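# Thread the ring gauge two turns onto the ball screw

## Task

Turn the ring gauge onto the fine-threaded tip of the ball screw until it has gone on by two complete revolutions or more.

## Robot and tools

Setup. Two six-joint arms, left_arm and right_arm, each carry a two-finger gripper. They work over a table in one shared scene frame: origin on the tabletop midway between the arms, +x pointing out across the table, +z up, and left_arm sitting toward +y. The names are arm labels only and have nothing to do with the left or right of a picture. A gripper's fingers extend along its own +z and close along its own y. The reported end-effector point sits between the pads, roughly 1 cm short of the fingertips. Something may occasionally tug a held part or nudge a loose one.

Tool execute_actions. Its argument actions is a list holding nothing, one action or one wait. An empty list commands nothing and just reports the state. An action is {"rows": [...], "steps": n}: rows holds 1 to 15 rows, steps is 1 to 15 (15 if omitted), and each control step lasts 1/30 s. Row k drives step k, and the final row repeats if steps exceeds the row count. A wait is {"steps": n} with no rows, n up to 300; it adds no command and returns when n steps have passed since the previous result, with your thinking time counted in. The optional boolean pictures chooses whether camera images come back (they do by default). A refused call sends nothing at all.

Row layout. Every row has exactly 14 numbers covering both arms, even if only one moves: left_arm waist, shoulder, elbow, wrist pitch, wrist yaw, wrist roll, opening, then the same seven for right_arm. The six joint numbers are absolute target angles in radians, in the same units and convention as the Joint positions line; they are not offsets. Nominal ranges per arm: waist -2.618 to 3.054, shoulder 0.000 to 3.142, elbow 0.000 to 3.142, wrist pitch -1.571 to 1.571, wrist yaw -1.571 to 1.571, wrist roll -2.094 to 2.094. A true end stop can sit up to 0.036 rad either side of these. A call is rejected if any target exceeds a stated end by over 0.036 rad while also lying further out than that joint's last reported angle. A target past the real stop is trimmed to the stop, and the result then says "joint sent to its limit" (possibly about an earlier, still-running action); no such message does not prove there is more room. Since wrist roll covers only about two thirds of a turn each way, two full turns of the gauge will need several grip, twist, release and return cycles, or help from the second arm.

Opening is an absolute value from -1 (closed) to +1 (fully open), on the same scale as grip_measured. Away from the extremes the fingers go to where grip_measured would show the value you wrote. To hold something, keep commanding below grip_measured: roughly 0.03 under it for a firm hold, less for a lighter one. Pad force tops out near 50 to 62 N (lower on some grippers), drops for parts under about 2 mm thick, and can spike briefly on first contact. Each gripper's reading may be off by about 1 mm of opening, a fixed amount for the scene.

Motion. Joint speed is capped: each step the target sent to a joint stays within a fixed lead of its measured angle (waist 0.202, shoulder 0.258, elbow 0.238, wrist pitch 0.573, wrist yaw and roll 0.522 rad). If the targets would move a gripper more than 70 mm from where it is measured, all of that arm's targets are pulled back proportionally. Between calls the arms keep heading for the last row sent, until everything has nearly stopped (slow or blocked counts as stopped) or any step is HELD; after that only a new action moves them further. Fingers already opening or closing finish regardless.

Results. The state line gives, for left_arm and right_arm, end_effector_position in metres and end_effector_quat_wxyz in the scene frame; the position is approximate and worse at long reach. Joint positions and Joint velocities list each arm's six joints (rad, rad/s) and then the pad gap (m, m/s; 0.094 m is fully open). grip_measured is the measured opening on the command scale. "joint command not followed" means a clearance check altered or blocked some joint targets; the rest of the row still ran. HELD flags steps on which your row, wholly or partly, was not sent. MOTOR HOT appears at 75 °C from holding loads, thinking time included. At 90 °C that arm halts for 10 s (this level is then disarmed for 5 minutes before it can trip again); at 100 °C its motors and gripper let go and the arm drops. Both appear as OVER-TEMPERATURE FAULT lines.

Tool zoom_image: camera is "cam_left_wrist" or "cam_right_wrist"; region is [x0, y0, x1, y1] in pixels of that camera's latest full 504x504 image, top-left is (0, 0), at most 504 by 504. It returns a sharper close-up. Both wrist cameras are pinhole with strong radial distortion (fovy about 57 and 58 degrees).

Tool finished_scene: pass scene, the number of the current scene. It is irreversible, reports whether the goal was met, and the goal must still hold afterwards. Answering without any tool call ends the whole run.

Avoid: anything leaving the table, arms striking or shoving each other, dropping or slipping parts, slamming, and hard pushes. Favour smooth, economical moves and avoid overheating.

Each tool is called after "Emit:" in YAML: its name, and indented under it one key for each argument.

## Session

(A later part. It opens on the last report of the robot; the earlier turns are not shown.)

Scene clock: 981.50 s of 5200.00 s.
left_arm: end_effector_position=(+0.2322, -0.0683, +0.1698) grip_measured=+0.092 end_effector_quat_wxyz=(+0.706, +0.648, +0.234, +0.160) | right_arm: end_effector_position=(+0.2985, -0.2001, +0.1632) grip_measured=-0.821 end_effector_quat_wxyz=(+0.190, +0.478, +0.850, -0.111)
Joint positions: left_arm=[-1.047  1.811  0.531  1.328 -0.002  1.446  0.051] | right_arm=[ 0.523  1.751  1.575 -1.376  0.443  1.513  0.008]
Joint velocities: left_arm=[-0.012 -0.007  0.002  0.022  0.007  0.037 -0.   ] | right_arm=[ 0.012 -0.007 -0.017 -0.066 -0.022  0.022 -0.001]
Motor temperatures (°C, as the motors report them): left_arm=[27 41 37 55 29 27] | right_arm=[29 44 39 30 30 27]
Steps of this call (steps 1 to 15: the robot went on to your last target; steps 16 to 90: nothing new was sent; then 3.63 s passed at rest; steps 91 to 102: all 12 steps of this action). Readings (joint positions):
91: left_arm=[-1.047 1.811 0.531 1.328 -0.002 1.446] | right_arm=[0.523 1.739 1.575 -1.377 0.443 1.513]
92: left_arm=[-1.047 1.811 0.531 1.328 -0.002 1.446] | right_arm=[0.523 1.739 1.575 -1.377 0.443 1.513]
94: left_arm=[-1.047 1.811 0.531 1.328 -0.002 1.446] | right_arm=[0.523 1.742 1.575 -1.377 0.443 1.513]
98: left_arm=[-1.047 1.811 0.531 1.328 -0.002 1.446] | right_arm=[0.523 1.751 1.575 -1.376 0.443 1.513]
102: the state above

Emit:
execute_actions:
  actions:
    - {"rows":[[-1.05,1.8,0.555,1.38,0,1.45,-0.03,0.515,1.752,1.565,-1.38,0.452,1.518,-0.87],[-1.05,1.8,0.555,1.38,0,1.45,-0.03,0.515,1.752,1.565,-1.38,0.444,1.518,-0.87],[-1.05,1.8,0.555,1.38,0,1.45,-0.03,0.515,1.752,1.565,-1.38,0.438,1.518,-0.87]],"steps":15}

Scene clock: 984.67 s of 5200.00 s.
left_arm: end_effector_position=(+0.2322, -0.0683, +0.1698) grip_measured=+0.092 end_effector_quat_wxyz=(+0.706, +0.648, +0.234, +0.160) | right_arm: end_effector_position=(+0.2973, -0.1979, +0.1620) grip_measured=-0.821 end_effector_quat_wxyz=(+0.184, +0.479, +0.852, -0.107)
Joint positions: left_arm=[-1.047  1.811  0.531  1.328 -0.002  1.446  0.051] | right_arm=[ 0.523  1.751  1.575 -1.376  0.428  1.513  0.008]
Joint velocities: left_arm=[-0.002 -0.007  0.012  0.007 -0.066 -0.037 -0.   ] | right_arm=[ 0.012  0.007  0.002 -0.007 -0.022  0.037  0.   ]
Motor temperatures (°C, as the motors report them): left_arm=[27 41 37 55 29 27] | right_arm=[29 44 39 30 30 27]
Steps of this call (steps 1 to 15: the robot went on to your last target; steps 16 to 80: nothing new was sent; steps 81 to 95: all 15 steps of this action). Readings (joint positions):
81: left_arm=[-1.047 1.811 0.531 1.328 -0.002 1.446] | right_arm=[0.523 1.751 1.575 -1.376 0.443 1.513]
82: left_arm=[-1.047 1.811 0.531 1.328 -0.002 1.446] | right_arm=[0.523 1.751 1.575 -1.376 0.441 1.513]
84: left_arm=[-1.047 1.811 0.531 1.328 -0.002 1.446] | right_arm=[0.523 1.751 1.575 -1.376 0.436 1.513]
88: left_arm=[-1.047 1.811 0.531 1.328 -0.002 1.446] | right_arm=[0.523 1.751 1.575 -1.376 0.431 1.513]
95: the state above

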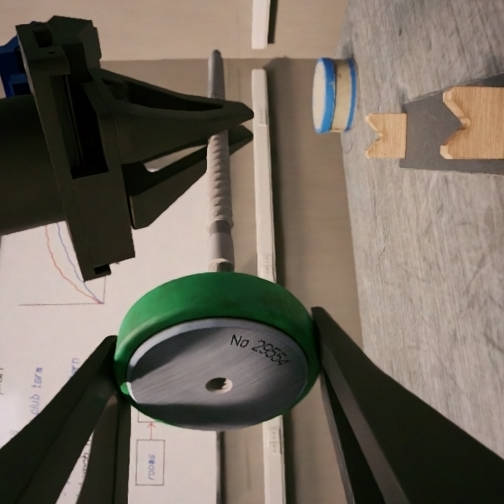

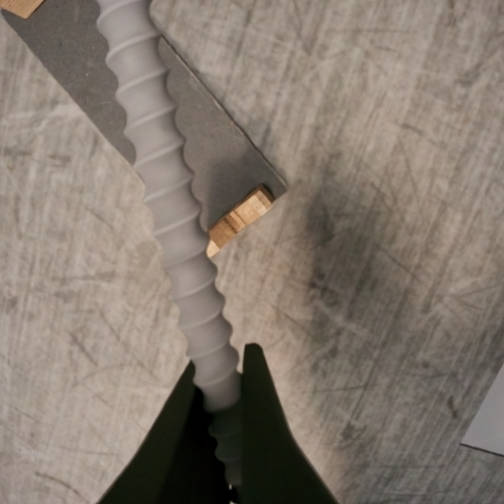

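Emit:
execute_actions:
  actions:
    - {"rows":[[-1.05,1.8,0.555,1.38,0,1.45,-0.03,0.515,1.752,1.565,-1.38,0.434,1.518,-0.87],[-1.05,1.8,0.555,1.38,0,1.45,-0.03,0.515,1.752,1.565,-1.38,0.43,1.518,-0.87],[-1.05,1.8,0.555,1.38,0,1.45,-0.03,0.515,1.752,1.565,-1.38,0.427,1.518,-0.87],[-1.05,1.8,0.555,1.38,0,1.45,-0.03,0.515,1.752,1.565,-1.38,0.427,1.518,-0.87],[-1.05,1.8,0.555,1.38,0,1.45,-0.03,0.515,1.752,1.565,-1.38,0.427,1.518,-0.87],[-1.05,1.8,0.555,1.38,0,1.45,-0.03,0.515,1.752,1.565,-1.38,0.427,1.518,-0.87],[-1.05,1.8,0.555,1.38,0,-0.07,-0.03,0.515,1.752,1.565,-1.38,0.427,1.518,-0.87]],"steps":7}

Emit:
execute_actions:
  actions:
    - {"steps":40}

Scene clock: 990.83 s of 5200.00 s.
left_arm: end_effector_position=(+0.2322, -0.0683, +0.1698) grip_measured=+0.092 end_effector_quat_wxyz=(+0.712, +0.638, +0.260, +0.131) | right_arm: end_effector_position=(+0.2968, -0.1969, +0.1615) grip_measured=-0.821 end_effector_quat_wxyz=(+0.181, +0.479, +0.853, -0.105)
Joint positions: left_arm=[-1.047  1.811  0.531  1.328 -0.002  1.365  0.051] | right_arm=[ 0.523  1.751  1.575 -1.376  0.421  1.513  0.008]
Joint velocities: left_arm=[ 0.002  0.002 -0.002  0.051  0.022 -2.894 -0.001] | right_arm=[ 0.002  0.007 -0.002  0.022 -0.081  0.022  0.   ]
Motor temperatures (°C, as the motors report them): left_arm=[27 41 37 55 29 27] | right_arm=[29 44 39 30 30 27]
Steps of this call (steps 1 to 15: the robot went on to your last target; steps 16 to 90: nothing new was sent; then 2.93 s passed at rest; steps 91 to 97: all 7 steps of this action). Readings (joint positions):
91: left_arm=[-1.047 1.811 0.531 1.328 -0.002 1.446] | right_arm=[0.523 1.751 1.575 -1.376 0.427 1.513]
92: left_arm=[-1.047 1.811 0.531 1.328 -0.002 1.446] | right_arm=[0.523 1.751 1.575 -1.376 0.425 1.513]
94: left_arm=[-1.047 1.811 0.531 1.328 -0.002 1.446] | right_arm=[0.523 1.751 1.575 -1.376 0.422 1.513]
97: the state above

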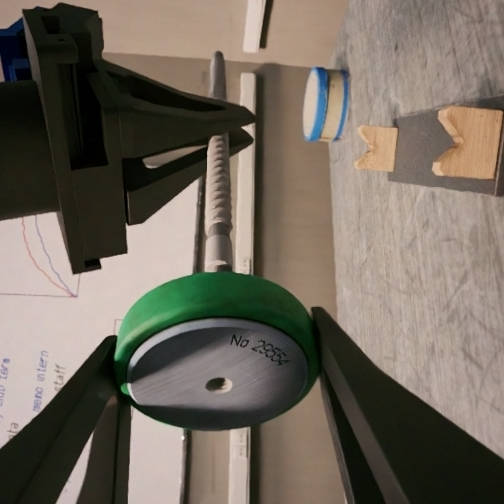

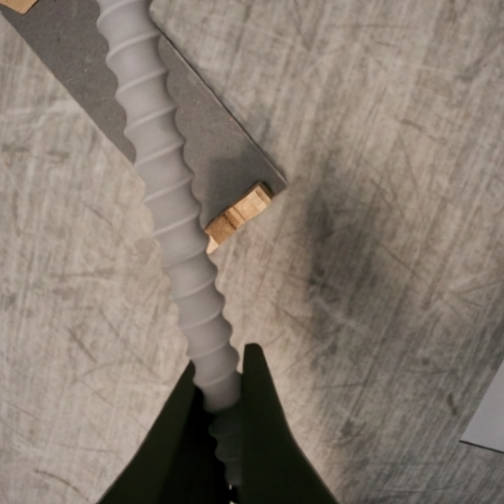

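Scene clock: 992.17 s of 5200.00 s.
left_arm: end_effector_position=(+0.2322, -0.0683, +0.1698) grip_measured=+0.092 end_effector_quat_wxyz=(+0.625, +0.313, +0.614, -0.366) | right_arm: end_effector_position=(+0.2968, -0.1969, +0.1615) grip_measured=-0.821 end_effector_quat_wxyz=(+0.181, +0.479, +0.853, -0.105)
Joint positions: left_arm=[-1.047  1.811  0.531  1.328 -0.002 -0.058  0.051] | right_arm=[ 0.523  1.751  1.575 -1.376  0.421  1.513  0.008]
Joint velocities: left_arm=[-0.017  0.017  0.012 -0.007 -0.037  0.022  0.   ] | right_arm=[ 0.002 -0.002 -0.012 -0.066  0.007  0.037  0.   ]
Motor temperatures (°C, as the motors report them): left_arm=[27 42 37 55 29 27] | right_arm=[29 44 39 30 30 27]
Steps of this call (steps 1 to 40: the robot went on to your last target). Readings (joint positions):
1: left_arm=[-1.047 1.811 0.531 1.328 -0.002 1.267] | right_arm=[0.523 1.751 1.575 -1.376 0.421 1.513]
2: left_arm=[-1.047 1.811 0.531 1.328 -0.002 1.169] | right_arm=[0.523 1.751 1.575 -1.376 0.421 1.513]
4: left_arm=[-1.047 1.811 0.531 1.328 -0.002 0.972] | right_arm=[0.523 1.751 1.575 -1.376 0.421 1.513]
8: left_arm=[-1.047 1.811 0.531 1.328 -0.002 0.580] | right_arm=[0.523 1.751 1.575 -1.376 0.421 1.513]
40: the state above

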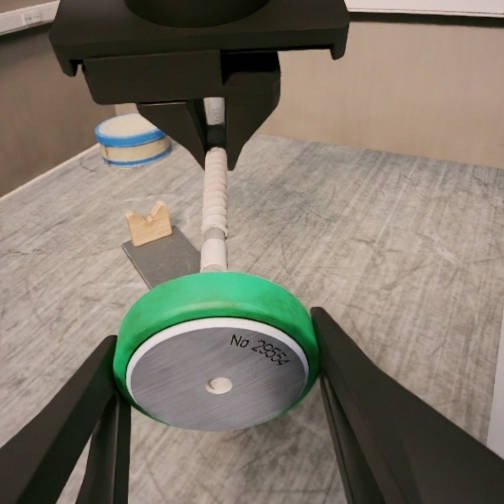

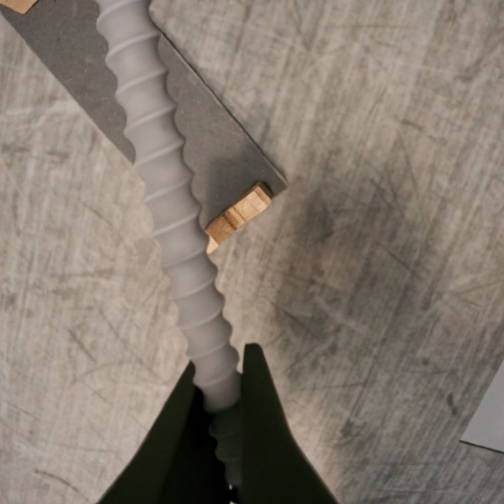

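Emit:
execute_actions:
  actions:
    - {"rows":[[-1.05,1.8,0.555,1.38,0,-0.07,-0.03,0.53,1.752,1.565,-1.38,0.43,1.518,-0.87],[-1.05,1.8,0.555,1.38,0,-0.07,-0.03,0.535,1.752,1.565,-1.38,0.43,1.518,-0.87],[-1.05,1.8,0.555,1.38,0,-0.07,-0.03,0.54,1.752,1.565,-1.38,0.43,1.518,-0.87],[-1.05,1.8,0.555,1.38,0,-0.07,-0.03,0.54,1.752,1.565,-1.38,0.43,1.518,-0.87],[-1.05,1.8,0.555,1.38,0,-0.07,-0.03,0.543,1.752,1.565,-1.38,0.43,1.518,-0.87]],"steps":15}

Scene clock: 996.60 s of 5200.00 s.
left_arm: end_effector_position=(+0.2322, -0.0683, +0.1698) grip_measured=+0.092 end_effector_quat_wxyz=(+0.625, +0.313, +0.614, -0.366) | right_arm: end_effector_position=(+0.2969, -0.1967, +0.1619) grip_measured=-0.821 end_effector_quat_wxyz=(+0.183, +0.477, +0.853, -0.106)
Joint positions: left_arm=[-1.047  1.811  0.531  1.328 -0.002 -0.059  0.051] | right_arm=[ 0.526  1.751  1.575 -1.376  0.426  1.513  0.008]
Joint velocities: left_arm=[ 0.012 -0.017 -0.002  0.022 -0.037  0.007 -0.   ] | right_arm=[-0.017  0.002 -0.002 -0.022 -0.066 -0.022 -0.001]
Motor temperatures (°C, as the motors report them): left_arm=[27 42 37 55 29 27] | right_arm=[29 45 39 30 30 27]
Steps of this call (steps 1 to 15: the robot went on to your last target; steps 16 to 90: nothing new was sent; then 0.93 s passed at rest; steps 91 to 105: all 15 steps of this action). Readings (joint positions):
91: left_arm=[-1.047 1.811 0.531 1.328 -0.002 -0.059] | right_arm=[0.523 1.751 1.575 -1.376 0.421 1.513]
92: left_arm=[-1.047 1.811 0.531 1.328 -0.002 -0.059] | right_arm=[0.523 1.751 1.575 -1.376 0.421 1.513]
94: left_arm=[-1.047 1.811 0.531 1.328 -0.002 -0.059] | right_arm=[0.523 1.751 1.575 -1.376 0.421 1.513]
98: left_arm=[-1.047 1.811 0.531 1.328 -0.002 -0.059] | right_arm=[0.526 1.751 1.575 -1.376 0.425 1.513]
105: the state above

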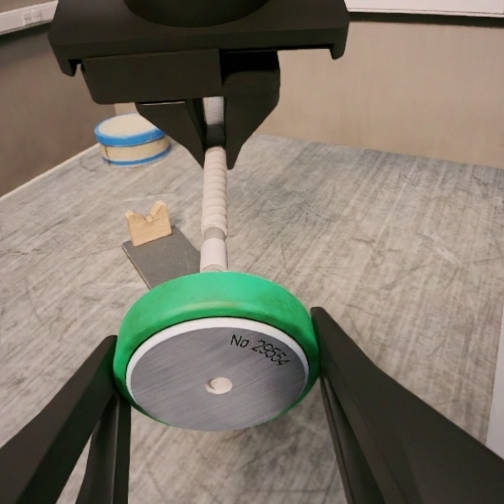

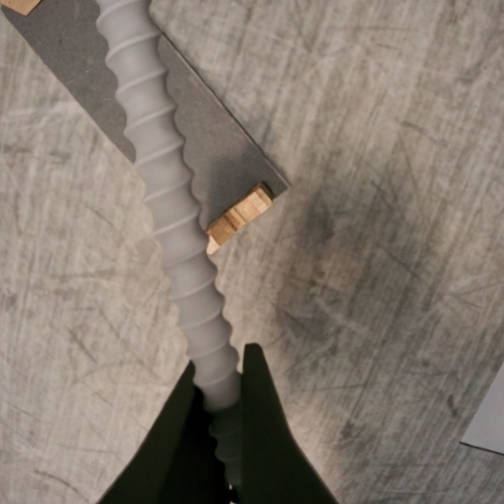

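Emit:
execute_actions:
  actions:
    - {"rows":[[-1.05,1.8,0.555,1.38,0,-0.07,-0.03,0.52,1.752,1.565,-1.38,0.427,1.518,-0.87],[-1.05,1.8,0.555,1.38,0,-0.07,-0.03,0.512,1.752,1.565,-1.38,0.427,1.518,-0.87],[-1.05,1.8,0.555,1.38,0,-0.07,-0.03,0.512,1.752,1.565,-1.38,0.427,1.518,-0.87],[-1.05,1.8,0.555,1.38,0,-0.07,-0.03,0.512,1.752,1.565,-1.38,0.427,1.518,-0.87],[-1.05,1.8,0.555,1.38,0,-0.07,-0.03,0.512,1.752,1.565,-1.38,0.427,1.51,-0.87],[-1.05,1.8,0.555,1.38,0,-0.07,-0.03,0.512,1.752,1.565,-1.38,0.427,1.503,-0.87],[-1.05,1.8,0.555,1.38,0,-0.07,-0.03,0.512,1.752,1.565,-1.38,0.427,1.497,-0.87],[-1.05,1.8,0.555,1.38,0,-0.07,-0.03,0.512,1.752,1.565,-1.38,0.427,1.49,-0.87]],"steps":15}

Scene clock: 1004.80 s of 5200.00 s.
left_arm: end_effector_position=(+0.2322, -0.0683, +0.1698) grip_measured=+0.092 end_effector_quat_wxyz=(+0.625, +0.313, +0.614, -0.366) | right_arm: end_effector_position=(+0.2966, -0.1968, +0.1612) grip_measured=-0.821 end_effector_quat_wxyz=(+0.178, +0.475, +0.855, -0.105)
Joint positions: left_arm=[-1.047  1.811  0.531  1.328 -0.002 -0.059  0.051] | right_arm=[ 0.522  1.751  1.575 -1.376  0.417  1.503  0.008]
Joint velocities: left_arm=[ 0.012  0.002  0.002 -0.007 -0.007 -0.051  0.   ] | right_arm=[ 0.007  0.012  0.002 -0.037 -0.007  0.051 -0.001]
Motor temperatures (°C, as the motors report them): left_arm=[27 42 37 55 29 27] | right_arm=[29 45 39 30 30 27]
Steps of this call (steps 1 to 15: the robot went on to your last target; steps 16 to 90: nothing new was sent; then 4.70 s passed at rest; steps 91 to 105: all 15 steps of this action). Readings (joint positions):
91: left_arm=[-1.047 1.811 0.531 1.328 -0.002 -0.059] | right_arm=[0.526 1.751 1.575 -1.376 0.426 1.513]
92: left_arm=[-1.047 1.811 0.531 1.328 -0.002 -0.059] | right_arm=[0.525 1.751 1.575 -1.376 0.425 1.513]
94: left_arm=[-1.047 1.811 0.531 1.328 -0.002 -0.059] | right_arm=[0.523 1.751 1.575 -1.376 0.422 1.513]
98: left_arm=[-1.047 1.811 0.531 1.328 -0.002 -0.059] | right_arm=[0.522 1.751 1.575 -1.376 0.419 1.510]
105: the state above

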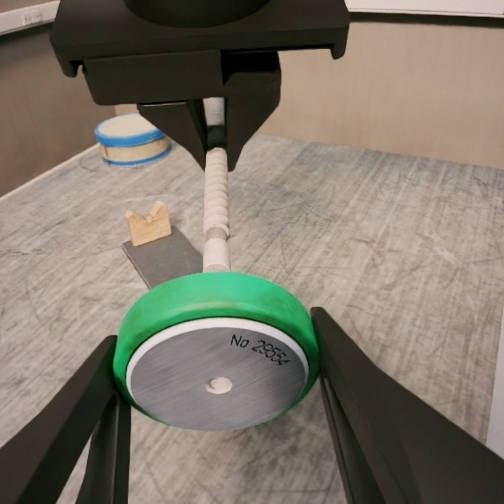

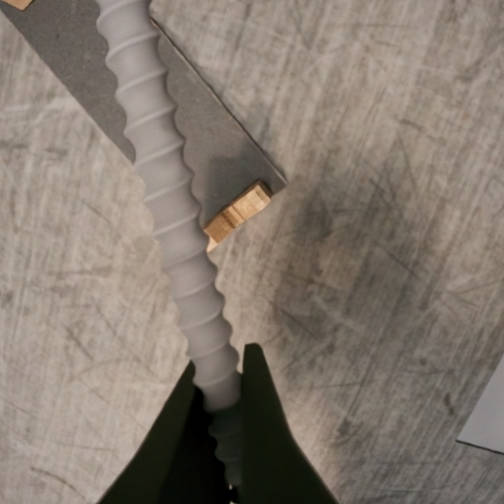

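Emit:
execute_actions:
  actions:
    - {"rows":[[-1.05,1.8,0.555,1.38,0,-0.07,-0.03,0.512,1.752,1.565,-1.38,0.435,1.487,-0.87],[-1.05,1.8,0.555,1.38,0,-0.07,-0.03,0.512,1.752,1.565,-1.38,0.442,1.484,-0.87],[-1.05,1.8,0.555,1.38,0,-0.07,-0.03,0.512,1.752,1.565,-1.38,0.448,1.482,-0.87]],"steps":15}

Scene clock: 1008.03 s of 5200.00 s.
left_arm: end_effector_position=(+0.2322, -0.0683, +0.1698) grip_measured=+0.092 end_effector_quat_wxyz=(+0.625, +0.313, +0.614, -0.366) | right_arm: end_effector_position=(+0.2970, -0.1975, +0.1616) grip_measured=-0.821 end_effector_quat_wxyz=(+0.180, +0.471, +0.857, -0.107)
Joint positions: left_arm=[-1.047  1.811  0.531  1.328 -0.002 -0.059  0.051] | right_arm=[ 0.522  1.751  1.575 -1.376  0.422  1.493  0.008]
Joint velocities: left_arm=[ 0.002 -0.002 -0.002  0.081 -0.081  0.022  0.   ] | right_arm=[-0.012 -0.032  0.002 -0.007 -0.007  0.051 -0.002]
Motor temperatures (°C, as the motors report them): left_arm=[27 42 37 55 29 27] | right_arm=[29 45 39 30 30 27]
Steps of this call (steps 1 to 15: the robot went on to your last target; steps 16 to 82: nothing new was sent; steps 83 to 97: all 15 steps of this action). Readings (joint positions):
83: left_arm=[-1.047 1.811 0.531 1.328 -0.002 -0.059] | right_arm=[0.522 1.751 1.575 -1.376 0.416 1.500]
84: left_arm=[-1.047 1.811 0.531 1.328 -0.002 -0.059] | right_arm=[0.522 1.751 1.575 -1.376 0.416 1.499]
86: left_arm=[-1.047 1.811 0.531 1.328 -0.002 -0.059] | right_arm=[0.522 1.751 1.575 -1.376 0.418 1.497]
90: left_arm=[-1.047 1.811 0.531 1.328 -0.002 -0.059] | right_arm=[0.522 1.751 1.575 -1.376 0.420 1.494]
97: the state above

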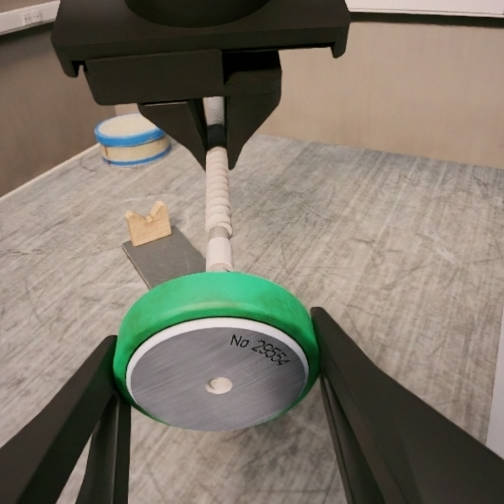

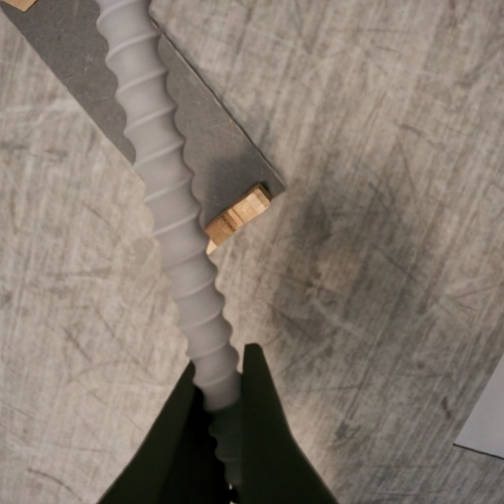

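Emit:
execute_actions:
  actions:
    - {"rows":[[-1.05,1.8,0.555,1.38,0,-0.07,-0.03,0.512,1.752,1.565,-1.38,0.448,1.495,-0.87],[-1.05,1.8,0.555,1.38,0,-0.07,-0.03,0.512,1.752,1.565,-1.38,0.448,1.502,-0.87],[-1.05,1.8,0.555,1.38,0,-0.07,-0.03,0.512,1.752,1.565,-1.38,0.448,1.508,-0.87]],"steps":15}

Scene clock: 1014.50 s of 5200.00 s.
left_arm: end_effector_position=(+0.2322, -0.0683, +0.1698) grip_measured=+0.092 end_effector_quat_wxyz=(+0.625, +0.313, +0.614, -0.366) | right_arm: end_effector_position=(+0.2970, -0.1975, +0.1616) grip_measured=-0.821 end_effector_quat_wxyz=(+0.180, +0.473, +0.856, -0.107)
Joint positions: left_arm=[-1.047  1.811  0.531  1.328 -0.002 -0.059  0.051] | right_arm=[ 0.522  1.751  1.575 -1.376  0.422  1.498  0.008]
Joint velocities: left_arm=[-0.002 -0.012  0.002  0.022 -0.022  0.007 -0.   ] | right_arm=[ 0.002  0.002 -0.022 -0.022 -0.007 -0.022  0.   ]
Motor temperatures (°C, as the motors report them): left_arm=[27 42 37 55 29 27] | right_arm=[29 45 39 30 30 27]
Steps of this call (steps 1 to 15: the robot went on to your last target; steps 16 to 90: nothing new was sent; then 2.97 s passed at rest; steps 91 to 105: all 15 steps of this action). Readings (joint positions):
91: left_arm=[-1.047 1.811 0.531 1.328 -0.002 -0.059] | right_arm=[0.522 1.751 1.575 -1.376 0.422 1.492]
92: left_arm=[-1.047 1.811 0.531 1.328 -0.002 -0.059] | right_arm=[0.522 1.751 1.575 -1.376 0.422 1.492]
94: left_arm=[-1.047 1.811 0.531 1.328 -0.002 -0.059] | right_arm=[0.522 1.751 1.575 -1.376 0.422 1.494]
98: left_arm=[-1.047 1.811 0.531 1.328 -0.002 -0.059] | right_arm=[0.522 1.751 1.575 -1.376 0.422 1.497]
105: the state above

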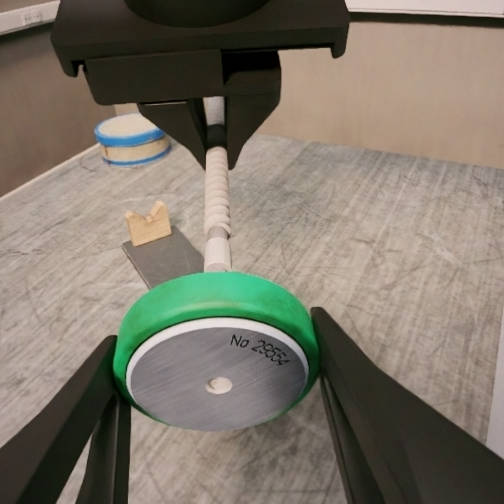

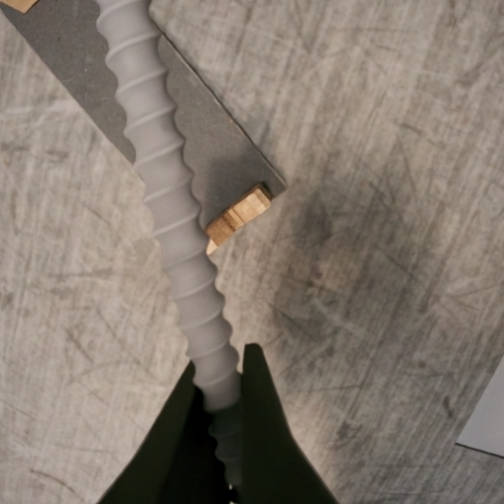

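216→218, pointing at the hole. Advancing.

Emit:
execute_actions:
  actions:
    - {"rows":[[-1.05,1.8,0.555,1.38,0,-0.07,-0.03,0.528,1.752,1.565,-1.38,0.445,1.508,-0.87],[-1.05,1.8,0.555,1.38,0,-0.07,-0.03,0.534,1.752,1.565,-1.38,0.442,1.508,-0.87],[-1.05,1.8,0.555,1.38,0,-0.07,-0.03,0.538,1.752,1.565,-1.38,0.44,1.508,-0.87],[-1.05,1.8,0.555,1.38,0,-0.07,-0.03,0.54,1.752,1.565,-1.38,0.44,1.508,-0.87],[-1.05,1.8,0.555,1.38,0,-0.07,-0.03,0.542,1.752,1.565,-1.38,0.44,1.508,-0.87],[-1.05,1.8,0.555,1.38,0,-0.07,-0.03,0.544,1.752,1.565,-1.38,0.44,1.508,-0.87],[-1.05,1.8,0.555,1.38,0,-0.07,-0.03,0.546,1.752,1.565,-1.38,0.44,1.508,-0.87]],"steps":15}

Scene clock: 1017.50 s of 5200.00 s.
left_arm: end_effector_position=(+0.2322, -0.0683, +0.1698) grip_measured=+0.092 end_effector_quat_wxyz=(+0.625, +0.313, +0.614, -0.366) | right_arm: end_effector_position=(+0.2971, -0.1966, +0.1624) grip_measured=-0.821 end_effector_quat_wxyz=(+0.185, +0.470, +0.856, -0.109)
Joint positions: left_arm=[-1.047  1.811  0.531  1.328 -0.002 -0.059  0.051] | right_arm=[ 0.53   1.751  1.575 -1.376  0.433  1.501  0.008]
Joint velocities: left_arm=[ 0.007  0.012 -0.002  0.022 -0.051 -0.139  0.   ] | right_arm=[-0.012 -0.007  0.002 -0.007  0.066 -0.007 -0.   ]
Motor temperatures (°C, as the motors report them): left_arm=[27 42 37 55 29 27] | right_arm=[29 45 39 30 30 27]
Steps of this call (steps 1 to 15: the robot went on to your last target; steps 16 to 75: nothing new was sent; steps 76 to 90: all 15 steps of this action). Readings (joint positions):
76: left_arm=[-1.047 1.811 0.531 1.328 -0.002 -0.059] | right_arm=[0.522 1.751 1.575 -1.376 0.422 1.499]
77: left_arm=[-1.047 1.811 0.531 1.328 -0.002 -0.059] | right_arm=[0.522 1.751 1.575 -1.376 0.422 1.499]
79: left_arm=[-1.047 1.811 0.531 1.328 -0.002 -0.059] | right_arm=[0.524 1.751 1.575 -1.376 0.422 1.499]
83: left_arm=[-1.047 1.811 0.531 1.328 -0.002 -0.059] | right_arm=[0.528 1.751 1.575 -1.376 0.430 1.500]
90: the state above

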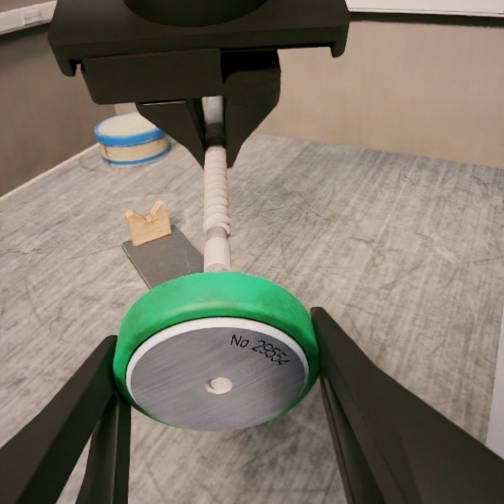

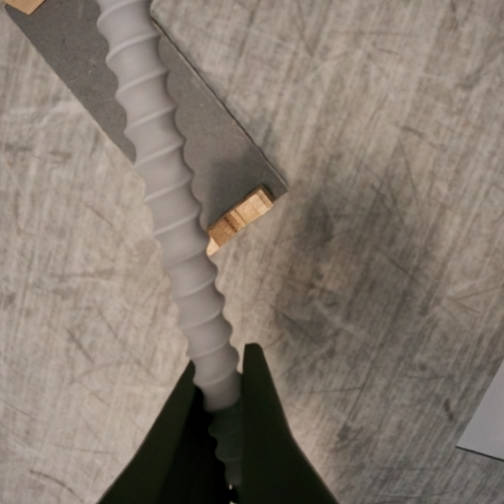

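Emit:
execute_actions:
  actions:
    - {"rows":[[-1.05,1.8,0.555,1.38,0,0.3,-0.03,0.54,1.752,1.565,-1.38,0.44,1.508,-0.87],[-1.05,1.8,0.555,1.38,0,0.4,-0.03,0.54,1.752,1.565,-1.38,0.44,1.508,-0.87],[-1.05,1.8,0.555,1.38,0,1.45,-0.03,0.54,1.752,1.565,-1.38,0.44,1.508,-0.87]],"steps":15}

Emit:
execute_actions:
  actions:
    - {"steps":25}

Scene clock: 1021.70 s of 5200.00 s.
left_arm: end_effector_position=(+0.2317, -0.0687, +0.1698) grip_measured=+0.092 end_effector_quat_wxyz=(+0.719, +0.623, +0.296, +0.089) | right_arm: end_effector_position=(+0.2977, -0.1963, +0.1624) grip_measured=-0.821 end_effector_quat_wxyz=(+0.186, +0.472, +0.855, -0.107)
Joint positions: left_arm=[-1.047  1.811  0.531  1.328  0.001  1.251  0.051] | right_arm=[ 0.53   1.751  1.575 -1.373  0.433  1.504  0.008]
Joint velocities: left_arm=[ 0.007  0.007 -0.002  0.007 -0.037  1.326  0.001] | right_arm=[ 0.012  0.017 -0.007  0.022 -0.022  0.007  0.001]
Motor temperatures (°C, as the motors report them): left_arm=[27 42 37 55 29 27] | right_arm=[29 45 39 30 30 27]
Steps of this call (steps 1 to 15: the robot went on to your last target; steps 16 to 90: nothing new was sent; then 0.70 s passed at rest; steps 91 to 105: all 15 steps of this action). Readings (joint positions):
91: left_arm=[-1.047 1.811 0.531 1.328 -0.002 -0.003] | right_arm=[0.530 1.751 1.575 -1.376 0.433 1.501]
92: left_arm=[-1.047 1.811 0.531 1.328 -0.002 0.072] | right_arm=[0.530 1.751 1.575 -1.376 0.433 1.501]
94: left_arm=[-1.047 1.811 0.531 1.328 -0.001 0.267] | right_arm=[0.530 1.751 1.575 -1.375 0.433 1.502]
98: left_arm=[-1.047 1.811 0.531 1.328 0.001 0.667] | right_arm=[0.530 1.751 1.575 -1.373 0.433 1.503]
105: the state above

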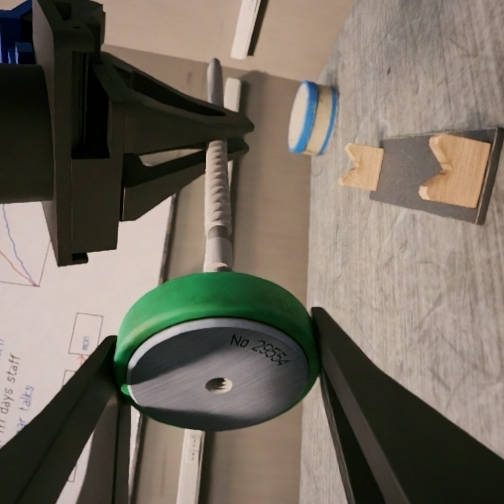

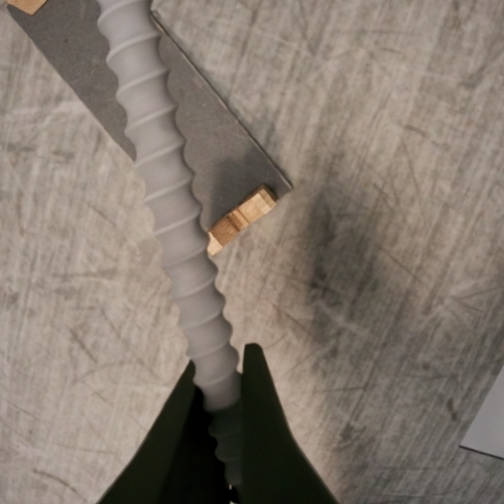

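Scene clock: 1022.53 s of 5200.00 s.
left_arm: end_effector_position=(+0.2317, -0.0687, +0.1698) grip_measured=+0.092 end_effector_quat_wxyz=(+0.707, +0.649, +0.234, +0.158) | right_arm: end_effector_position=(+0.2977, -0.1963, +0.1624) grip_measured=-0.821 end_effector_quat_wxyz=(+0.186, +0.472, +0.855, -0.107)
Joint positions: left_arm=[-1.047  1.811  0.531  1.328  0.001  1.445  0.051] | right_arm=[ 0.53   1.751  1.575 -1.373  0.433  1.504  0.008]
Joint velocities: left_arm=[ 0.002  0.007  0.002 -0.066 -0.022 -0.022  0.   ] | right_arm=[-0.002 -0.002  0.007 -0.037  0.022  0.007  0.001]
Motor temperatures (°C, as the motors report them): left_arm=[27 42 37 55 29 27] | right_arm=[29 45 39 30 30 27]
Steps of this call (steps 1 to 25: the robot went on to your last target). Readings (joint positions):
1: left_arm=[-1.047 1.811 0.531 1.328 0.001 1.290] | right_arm=[0.530 1.751 1.575 -1.373 0.433 1.504]
2: left_arm=[-1.047 1.811 0.531 1.328 0.001 1.322] | right_arm=[0.530 1.751 1.575 -1.373 0.433 1.504]
4: left_arm=[-1.047 1.811 0.531 1.328 0.001 1.367] | right_arm=[0.530 1.751 1.575 -1.373 0.433 1.504]
8: left_arm=[-1.047 1.811 0.531 1.328 0.001 1.413] | right_arm=[0.530 1.751 1.575 -1.373 0.433 1.504]
25: the state above

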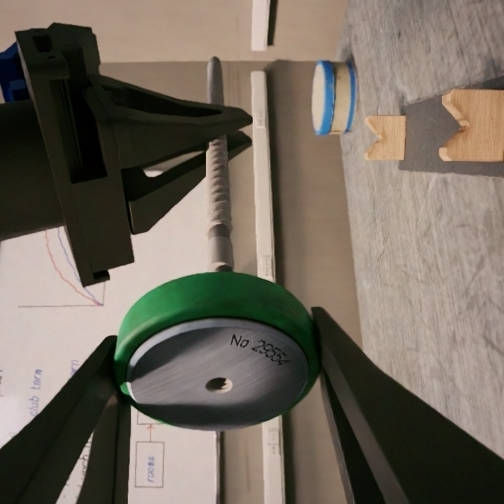

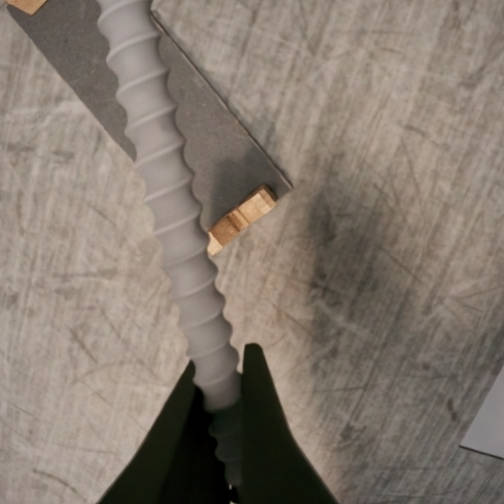

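Emit:
execute_actions:
  actions:
    - {"rows":[[-1.05,1.8,0.555,1.38,0,1.45,-0.03,0.52,1.752,1.565,-1.38,0.44,1.508,-0.87],[-1.05,1.8,0.555,1.38,0,1.45,-0.03,0.505,1.752,1.565,-1.38,0.44,1.508,-0.87],[-1.05,1.8,0.555,1.38,0,1.45,-0.03,0.505,1.752,1.565,-1.38,0.435,1.508,-0.87],[-1.05,1.8,0.555,1.38,0,1.45,-0.03,0.505,1.752,1.565,-1.38,0.432,1.508,-0.87],[-1.05,1.8,0.555,1.38,0,1.45,-0.03,0.505,1.752,1.565,-1.38,0.428,1.508,-0.87],[-1.05,1.8,0.555,1.38,0,1.45,-0.03,0.505,1.752,1.565,-1.38,0.425,1.508,-0.87]],"steps":15}

Scene clock: 1032.27 s of 5200.00 s.
left_arm: end_effector_position=(+0.2317, -0.0687, +0.1698) grip_measured=+0.092 end_effector_quat_wxyz=(+0.707, +0.649, +0.233, +0.158) | right_arm: end_effector_position=(+0.2980, -0.1992, +0.1611) grip_measured=-0.821 end_effector_quat_wxyz=(+0.179, +0.480, +0.853, -0.104)
Joint positions: left_arm=[-1.047  1.811  0.531  1.328  0.001  1.446  0.051] | right_arm=[ 0.513  1.751  1.575 -1.373  0.416  1.504  0.008]
Joint velocities: left_arm=[-0.017 -0.007  0.007 -0.022 -0.095 -0.051 -0.001] | right_arm=[-0.002  0.012 -0.002 -0.051  0.081  0.022 -0.001]
Motor temperatures (°C, as the motors report them): left_arm=[27 42 37 55 29 27] | right_arm=[29 45 39 30 30 27]
Steps of this call (steps 1 to 15: the robot went on to your last target; steps 16 to 90: nothing new was sent; then 6.23 s passed at rest; steps 91 to 105: all 15 steps of this action). Readings (joint positions):
91: left_arm=[-1.047 1.811 0.531 1.328 0.001 1.446] | right_arm=[0.530 1.751 1.575 -1.373 0.433 1.504]
92: left_arm=[-1.047 1.811 0.531 1.328 0.001 1.446] | right_arm=[0.528 1.751 1.575 -1.373 0.432 1.504]
94: left_arm=[-1.047 1.811 0.531 1.328 0.001 1.446] | right_arm=[0.521 1.751 1.575 -1.373 0.428 1.504]
98: left_arm=[-1.047 1.811 0.531 1.328 0.001 1.446] | right_arm=[0.513 1.751 1.575 -1.373 0.422 1.504]
105: the state above

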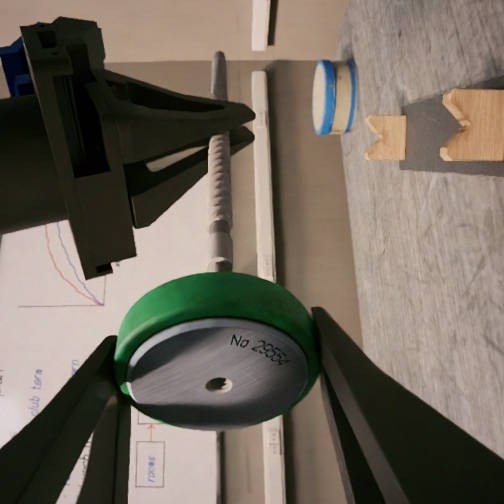

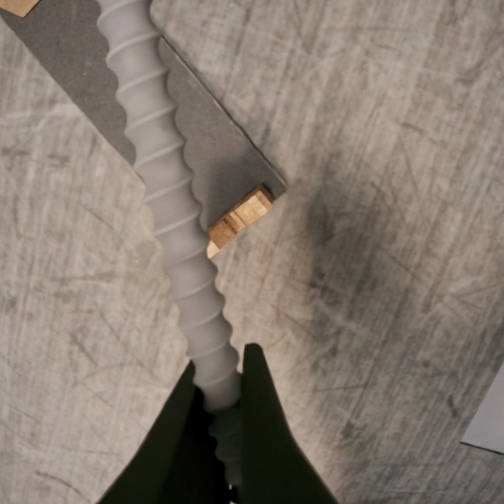

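Emit:
execute_actions:
  actions:
    - {"rows":[[-1.05,1.8,0.555,1.38,0,1.45,-0.03,0.505,1.745,1.565,-1.38,0.425,1.508,-0.87],[-1.05,1.8,0.555,1.38,0,1.45,-0.03,0.505,1.74,1.565,-1.38,0.425,1.508,-0.87],[-1.05,1.8,0.555,1.38,0,1.45,-0.03,0.505,1.735,1.565,-1.38,0.425,1.508,-0.87],[-1.05,1.8,0.555,1.38,0,1.45,-0.03,0.505,1.73,1.565,-1.38,0.425,1.508,-0.87],[-1.05,1.8,0.555,1.38,0,1.45,-0.03,0.505,1.73,1.565,-1.38,0.425,1.508,-0.87],[-1.05,1.8,0.555,1.38,0,1.45,-0.03,0.505,1.73,1.565,-1.38,0.425,1.508,-0.87],[-1.05,1.8,0.555,1.38,0,1.45,-0.03,0.505,1.74,1.565,-1.38,0.425,1.508,-0.87]],"steps":10}
  pictures: false

Scene clock: 1038.37 s of 5200.00 s.
left_arm: end_effector_position=(+0.2317, -0.0687, +0.1698) grip_measured=+0.092 end_effector_quat_wxyz=(+0.707, +0.649, +0.233, +0.158) | right_arm: end_effector_position=(+0.2979, -0.1990, +0.1610) grip_measured=-0.821 end_effector_quat_wxyz=(+0.178, +0.480, +0.853, -0.104)
Joint positions: left_arm=[-1.047  1.811  0.531  1.328  0.001  1.446  0.051] | right_arm=[ 0.513  1.751  1.575 -1.373  0.414  1.504  0.008]
Joint velocities: left_arm=[ 0.002 -0.002 -0.012  0.037 -0.051 -0.037  0.   ] | right_arm=[-0.007  0.002 -0.007  0.037  0.081  0.051  0.001]
Motor temperatures (°C, as the motors report them): left_arm=[27 42 37 56 29 27] | right_arm=[29 45 39 30 30 27]
Steps of this call (steps 1 to 15: the robot went on to your last target; steps 16 to 90: nothing new was sent; then 2.77 s passed at rest; steps 91 to 100: all 10 steps of this action). Readings (joint positions):
91: left_arm=[-1.047 1.811 0.531 1.328 0.001 1.446] | right_arm=[0.513 1.751 1.575 -1.373 0.414 1.504]
92: left_arm=[-1.047 1.811 0.531 1.328 0.001 1.446] | right_arm=[0.513 1.751 1.575 -1.373 0.414 1.504]
94: left_arm=[-1.047 1.811 0.531 1.328 0.001 1.446] | right_arm=[0.513 1.751 1.575 -1.373 0.414 1.504]
98: left_arm=[-1.047 1.811 0.531 1.328 0.001 1.446] | right_arm=[0.513 1.751 1.575 -1.373 0.414 1.504]
100: the state above

Emit:
execute_actions:
  actions:
    - {"rows":[[-1.05,1.8,0.555,1.38,0,1.45,-0.03,0.505,1.73,1.565,-1.38,0.425,1.508,-0.87],[-1.05,1.8,0.555,1.38,0,1.45,-0.03,0.505,1.725,1.565,-1.38,0.425,1.508,-0.87],[-1.05,1.8,0.555,1.38,0,1.45,-0.03,0.505,1.725,1.565,-1.38,0.425,1.508,-0.87],[-1.05,1.8,0.555,1.38,0,1.45,-0.03,0.505,1.72,1.565,-1.38,0.425,1.508,-0.87],[-1.05,1.8,0.555,1.38,0,1.45,-0.03,0.505,1.72,1.565,-1.38,0.425,1.508,-0.87],[-1.05,1.8,0.555,1.38,0,1.45,-0.03,0.505,1.72,1.565,-1.38,0.425,1.508,-0.87],[-1.05,1.8,0.555,1.38,0,1.45,-0.03,0.505,1.735,1.565,-1.38,0.425,1.508,-0.87]],"steps":12}
  pictures: false

Scene clock: 1043.37 s of 5200.00 s.
left_arm: end_effector_position=(+0.2317, -0.0687, +0.1698) grip_measured=+0.092 end_effector_quat_wxyz=(+0.707, +0.649, +0.233, +0.158) | right_arm: end_effector_position=(+0.2979, -0.1990, +0.1610) grip_measured=-0.821 end_effector_quat_wxyz=(+0.178, +0.480, +0.853, -0.104)
Joint positions: left_arm=[-1.047  1.811  0.531  1.328  0.001  1.446  0.051] | right_arm=[ 0.513  1.751  1.575 -1.373  0.414  1.504  0.008]
Joint velocities: left_arm=[ 0.027  0.017  0.007 -0.022  0.007  0.022 -0.   ] | right_arm=[-0.012 -0.017 -0.012 -0.051 -0.007 -0.007  0.001]
Motor temperatures (°C, as the motors report them): left_arm=[27 42 37 56 29 27] | right_arm=[29 45 39 30 30 27]
Steps of this call (steps 1 to 15: the robot went on to your last target; steps 16 to 90: nothing new was sent; then 1.60 s passed at rest; steps 91 to 102: all 12 steps of this action). Readings (joint positions):
91: left_arm=[-1.047 1.811 0.531 1.328 0.001 1.446] | right_arm=[0.513 1.751 1.575 -1.373 0.414 1.504]
92: left_arm=[-1.047 1.811 0.531 1.328 0.001 1.446] | right_arm=[0.513 1.751 1.575 -1.373 0.414 1.504]
94: left_arm=[-1.047 1.811 0.531 1.328 0.001 1.446] | right_arm=[0.513 1.751 1.575 -1.373 0.414 1.504]
98: left_arm=[-1.047 1.811 0.531 1.328 0.001 1.446] | right_arm=[0.513 1.751 1.575 -1.373 0.414 1.504]
102: the state above

Emit:
execute_actions:
  actions:
    - {"rows":[[-1.05,1.8,0.555,1.372,0,1.45,-0.03,0.505,1.74,1.565,-1.38,0.425,1.508,-0.87],[-1.05,1.8,0.555,1.366,0,1.45,-0.03,0.505,1.745,1.565,-1.38,0.425,1.508,-0.87],[-1.05,1.8,0.555,1.362,0,1.45,-0.03,0.505,1.745,1.565,-1.38,0.425,1.508,-0.87],[-1.05,1.8,0.555,1.36,0,1.45,-0.03,0.505,1.745,1.565,-1.38,0.425,1.508,-0.87]],"steps":15}

Scene clock: 1048.03 s of 5200.00 s.
left_arm: end_effector_position=(+0.2317, -0.0687, +0.1680) grip_measured=+0.092 end_effector_quat_wxyz=(+0.704, +0.651, +0.234, +0.158) | right_arm: end_effector_position=(+0.2979, -0.1990, +0.1610) grip_measured=-0.821 end_effector_quat_wxyz=(+0.178, +0.480, +0.853, -0.104)
Joint positions: left_arm=[-1.047  1.811  0.531  1.321  0.001  1.446  0.051] | right_arm=[ 0.513  1.751  1.575 -1.373  0.414  1.504  0.008]
Joint velocities: left_arm=[-0.007  0.002  0.022 -0.007  0.037  0.007  0.001] | right_arm=[-0.007  0.002 -0.007  0.051 -0.007  0.007 -0.001]
Motor temperatures (°C, as the motors report them): left_arm=[27 42 37 56 29 27] | right_arm=[29 46 39 30 30 27]
Steps of this call (steps 1 to 15: the robot went on to your last target; steps 16 to 90: nothing new was sent; then 1.17 s passed at rest; steps 91 to 105: all 15 steps of this action). Readings (joint positions):
91: left_arm=[-1.047 1.811 0.531 1.328 0.001 1.446] | right_arm=[0.513 1.751 1.575 -1.373 0.414 1.504]
92: left_arm=[-1.047 1.811 0.531 1.328 0.001 1.446] | right_arm=[0.513 1.751 1.575 -1.373 0.414 1.504]
94: left_arm=[-1.047 1.811 0.531 1.327 0.001 1.446] | right_arm=[0.513 1.751 1.575 -1.373 0.414 1.504]
98: left_arm=[-1.047 1.811 0.531 1.323 0.001 1.446] | right_arm=[0.513 1.751 1.575 -1.373 0.414 1.504]
105: the state above

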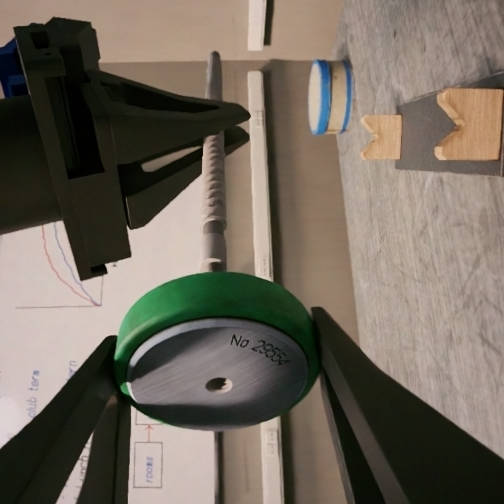

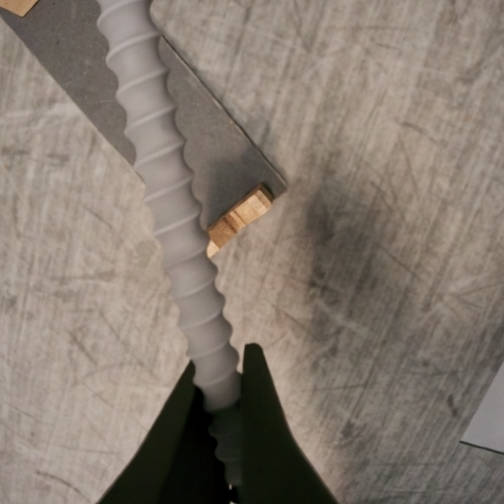

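Emit:
execute_actions:
  actions:
    - {"rows":[[-1.05,1.8,0.555,1.368,0,1.45,-0.03,0.505,1.745,1.565,-1.38,0.435,1.508,-0.87],[-1.05,1.8,0.555,1.368,0,1.45,-0.03,0.505,1.745,1.565,-1.38,0.442,1.508,-0.87],[-1.05,1.8,0.555,1.368,0,1.45,-0.03,0.505,1.745,1.565,-1.38,0.447,1.508,-0.87],[-1.05,1.8,0.555,1.368,0,1.45,-0.03,0.505,1.745,1.565,-1.38,0.451,1.508,-0.87]],"steps":15}

Scene clock: 1051.37 s of 5200.00 s.
left_arm: end_effector_position=(+0.2317, -0.0687, +0.1679) grip_measured=+0.092 end_effector_quat_wxyz=(+0.704, +0.651, +0.234, +0.158) | right_arm: end_effector_position=(+0.2986, -0.2005, +0.1618) grip_measured=-0.821 end_effector_quat_wxyz=(+0.182, +0.480, +0.852, -0.106)
Joint positions: left_arm=[-1.047  1.811  0.531  1.321  0.001  1.446  0.051] | right_arm=[ 0.513  1.751  1.575 -1.373  0.425  1.504  0.008]
Joint velocities: left_arm=[ 0.027 -0.017  0.022 -0.051  0.051  0.051 -0.   ] | right_arm=[-0.002  0.002 -0.002 -0.007 -0.051  0.081  0.   ]
Motor temperatures (°C, as the motors report them): left_arm=[27 42 37 56 29 27] | right_arm=[29 46 39 30 30 27]
Steps of this call (steps 1 to 15: the robot went on to your last target; steps 16 to 85: nothing new was sent; steps 86 to 100: all 15 steps of this action). Readings (joint positions):
86: left_arm=[-1.047 1.811 0.531 1.321 0.001 1.446] | right_arm=[0.513 1.751 1.575 -1.373 0.414 1.504]
87: left_arm=[-1.047 1.811 0.531 1.321 0.001 1.446] | right_arm=[0.513 1.751 1.575 -1.373 0.415 1.504]
89: left_arm=[-1.047 1.811 0.531 1.321 0.001 1.446] | right_arm=[0.513 1.751 1.575 -1.373 0.417 1.504]
93: left_arm=[-1.047 1.811 0.531 1.321 0.001 1.446] | right_arm=[0.513 1.751 1.575 -1.373 0.422 1.504]
100: the state above

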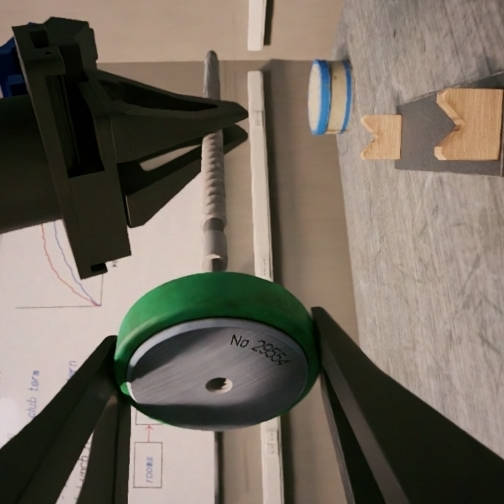

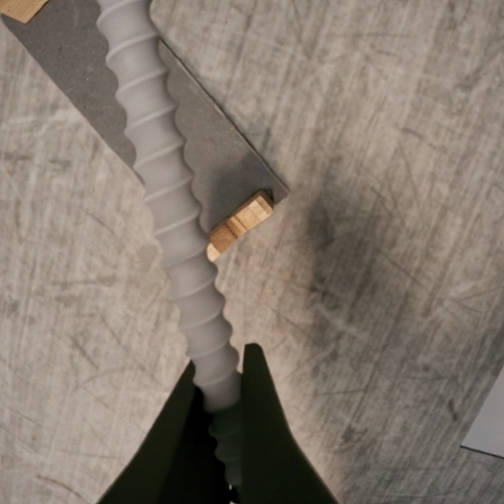

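Emit:
execute_actions:
  actions:
    - {"rows":[[-1.05,1.8,0.555,1.368,0,-0.07,-0.03,0.505,1.745,1.565,-1.38,0.438,1.508,-0.87]],"steps":15}
  pictures: false

Emit:
execute_actions:
  actions:
    - {"rows":[[-1.05,1.8,0.555,1.368,0,-0.07,-0.03,0.515,1.745,1.565,-1.38,0.438,1.508,-0.87],[-1.05,1.8,0.555,1.368,0,-0.07,-0.03,0.522,1.745,1.565,-1.38,0.438,1.508,-0.87],[-1.05,1.8,0.555,1.368,0,-0.07,-0.03,0.528,1.745,1.565,-1.38,0.438,1.508,-0.87],[-1.05,1.8,0.555,1.368,0,-0.07,-0.03,0.532,1.745,1.565,-1.38,0.438,1.508,-0.87],[-1.05,1.8,0.555,1.368,0,-0.07,-0.03,0.535,1.745,1.565,-1.38,0.438,1.508,-0.87]],"steps":15}

Scene clock: 1055.67 s of 5200.00 s.
left_arm: end_effector_position=(+0.2317, -0.0687, +0.1679) grip_measured=+0.092 end_effector_quat_wxyz=(+0.652, +0.370, +0.585, -0.308) | right_arm: end_effector_position=(+0.2987, -0.2006, +0.1618) grip_measured=-0.821 end_effector_quat_wxyz=(+0.182, +0.480, +0.852, -0.107)
Joint positions: left_arm=[-1.047  1.811  0.531  1.321  0.001  0.122  0.051] | right_arm=[ 0.513  1.751  1.575 -1.373  0.425  1.504  0.008]
Joint velocities: left_arm=[ 0.012 -0.017  0.002  0.007 -0.007 -1.253  0.   ] | right_arm=[ 0.012  0.002 -0.017 -0.051 -0.022  0.007 -0.001]
Motor temperatures (°C, as the motors report them): left_arm=[27 42 37 56 29 27] | right_arm=[29 46 39 30 30 27]
Steps of this call (steps 1 to 15: the robot went on to your last target; steps 16 to 90: nothing new was sent; then 0.80 s passed at rest; steps 91 to 105: all 15 steps of this action). Readings (joint positions):
91: left_arm=[-1.047 1.811 0.531 1.321 0.001 1.365] | right_arm=[0.513 1.751 1.575 -1.373 0.425 1.504]
92: left_arm=[-1.047 1.811 0.531 1.321 0.001 1.267] | right_arm=[0.513 1.751 1.575 -1.373 0.425 1.504]
94: left_arm=[-1.047 1.811 0.531 1.321 0.001 1.070] | right_arm=[0.513 1.751 1.575 -1.373 0.425 1.504]
98: left_arm=[-1.047 1.811 0.531 1.321 0.001 0.678] | right_arm=[0.513 1.751 1.575 -1.373 0.425 1.504]
105: the state above

Scene clock: 1056.17 s of 5200.00 s.
left_arm: end_effector_position=(+0.2317, -0.0687, +0.1679) grip_measured=+0.092 end_effector_quat_wxyz=(+0.623, +0.317, +0.615, -0.364) | right_arm: end_effector_position=(+0.2975, -0.1965, +0.1618) grip_measured=-0.821 end_effector_quat_wxyz=(+0.183, +0.474, +0.855, -0.105)
Joint positions: left_arm=[-1.047  1.811  0.531  1.321  0.001 -0.053  0.051] | right_arm=[ 0.526  1.751  1.575 -1.373  0.425  1.504  0.008]
Joint velocities: left_arm=[-0.002 -0.002 -0.017  0.007  0.007 -0.11  -0.001] | right_arm=[-0.007  0.012 -0.007  0.007  0.022  0.066  0.   ]
Motor temperatures (°C, as the motors report them): left_arm=[27 42 37 56 29 27] | right_arm=[29 46 39 30 30 27]
Steps of this call (steps 1 to 15: all 15 steps of this action). Readings (joint positions):
1: left_arm=[-1.047 1.811 0.531 1.321 0.001 0.086] | right_arm=[0.513 1.751 1.575 -1.373 0.425 1.504]
2: left_arm=[-1.047 1.811 0.531 1.321 0.001 0.056] | right_arm=[0.513 1.751 1.575 -1.373 0.425 1.504]
4: left_arm=[-1.047 1.811 0.531 1.321 0.001 0.015] | right_arm=[0.515 1.751 1.575 -1.373 0.425 1.504]
8: left_arm=[-1.047 1.811 0.531 1.321 0.001 -0.029] | right_arm=[0.525 1.751 1.575 -1.373 0.425 1.504]
15: the state above

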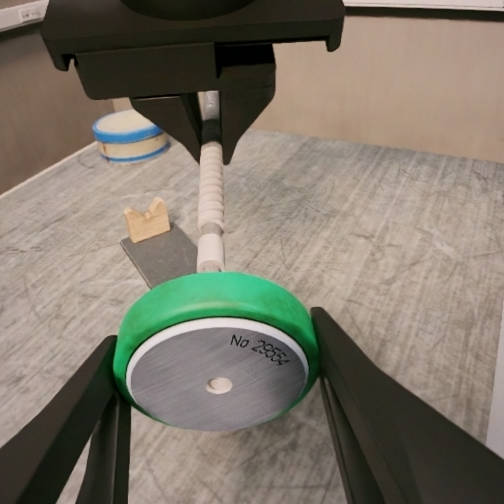

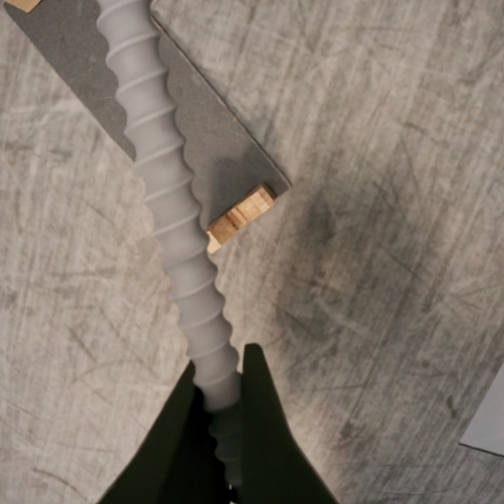

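Emit:
execute_actions:
  actions:
    - {"rows":[[-1.05,1.8,0.555,1.368,0,-0.07,-0.03,0.52,1.745,1.565,-1.38,0.438,1.497,-0.87],[-1.05,1.8,0.555,1.368,0,-0.07,-0.03,0.52,1.745,1.565,-1.38,0.438,1.489,-0.87],[-1.05,1.8,0.555,1.368,0,-0.07,-0.03,0.52,1.745,1.565,-1.38,0.438,1.483,-0.87],[-1.05,1.8,0.555,1.368,0,-0.07,-0.03,0.52,1.745,1.565,-1.38,0.438,1.479,-0.87]],"steps":15}

Scene clock: 1061.67 s of 5200.00 s.
left_arm: end_effector_position=(+0.2317, -0.0687, +0.1679) grip_measured=+0.092 end_effector_quat_wxyz=(+0.622, +0.315, +0.616, -0.366) | right_arm: end_effector_position=(+0.2975, -0.1965, +0.1618) grip_measured=-0.821 end_effector_quat_wxyz=(+0.182, +0.468, +0.858, -0.107)
Joint positions: left_arm=[-1.047  1.811  0.531  1.321  0.001 -0.059  0.051] | right_arm=[ 0.526  1.751  1.575 -1.373  0.425  1.49   0.008]
Joint velocities: left_arm=[ 0.002  0.002 -0.007  0.051  0.007  0.037  0.   ] | right_arm=[-0.017 -0.007 -0.012 -0.037  0.022  0.051  0.   ]
Motor temperatures (°C, as the motors report them): left_arm=[27 42 37 56 29 27] | right_arm=[29 46 39 30 30 27]
Steps of this call (steps 1 to 15: the robot went on to your last target; steps 16 to 90: nothing new was sent; then 2.00 s passed at rest; steps 91 to 105: all 15 steps of this action). Readings (joint positions):
91: left_arm=[-1.047 1.811 0.531 1.321 0.001 -0.059] | right_arm=[0.526 1.751 1.575 -1.373 0.425 1.504]
92: left_arm=[-1.047 1.811 0.531 1.321 0.001 -0.059] | right_arm=[0.526 1.751 1.575 -1.373 0.425 1.503]
94: left_arm=[-1.047 1.811 0.531 1.321 0.001 -0.059] | right_arm=[0.526 1.751 1.575 -1.373 0.425 1.500]
98: left_arm=[-1.047 1.811 0.531 1.321 0.001 -0.059] | right_arm=[0.526 1.751 1.575 -1.373 0.425 1.494]
105: the state above

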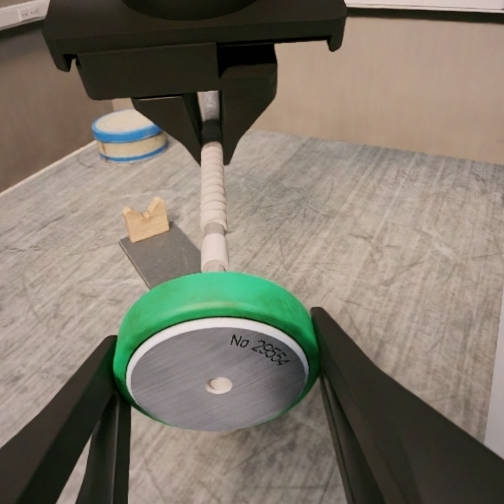

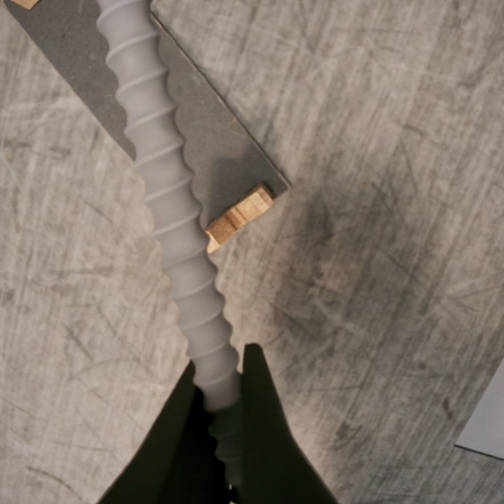

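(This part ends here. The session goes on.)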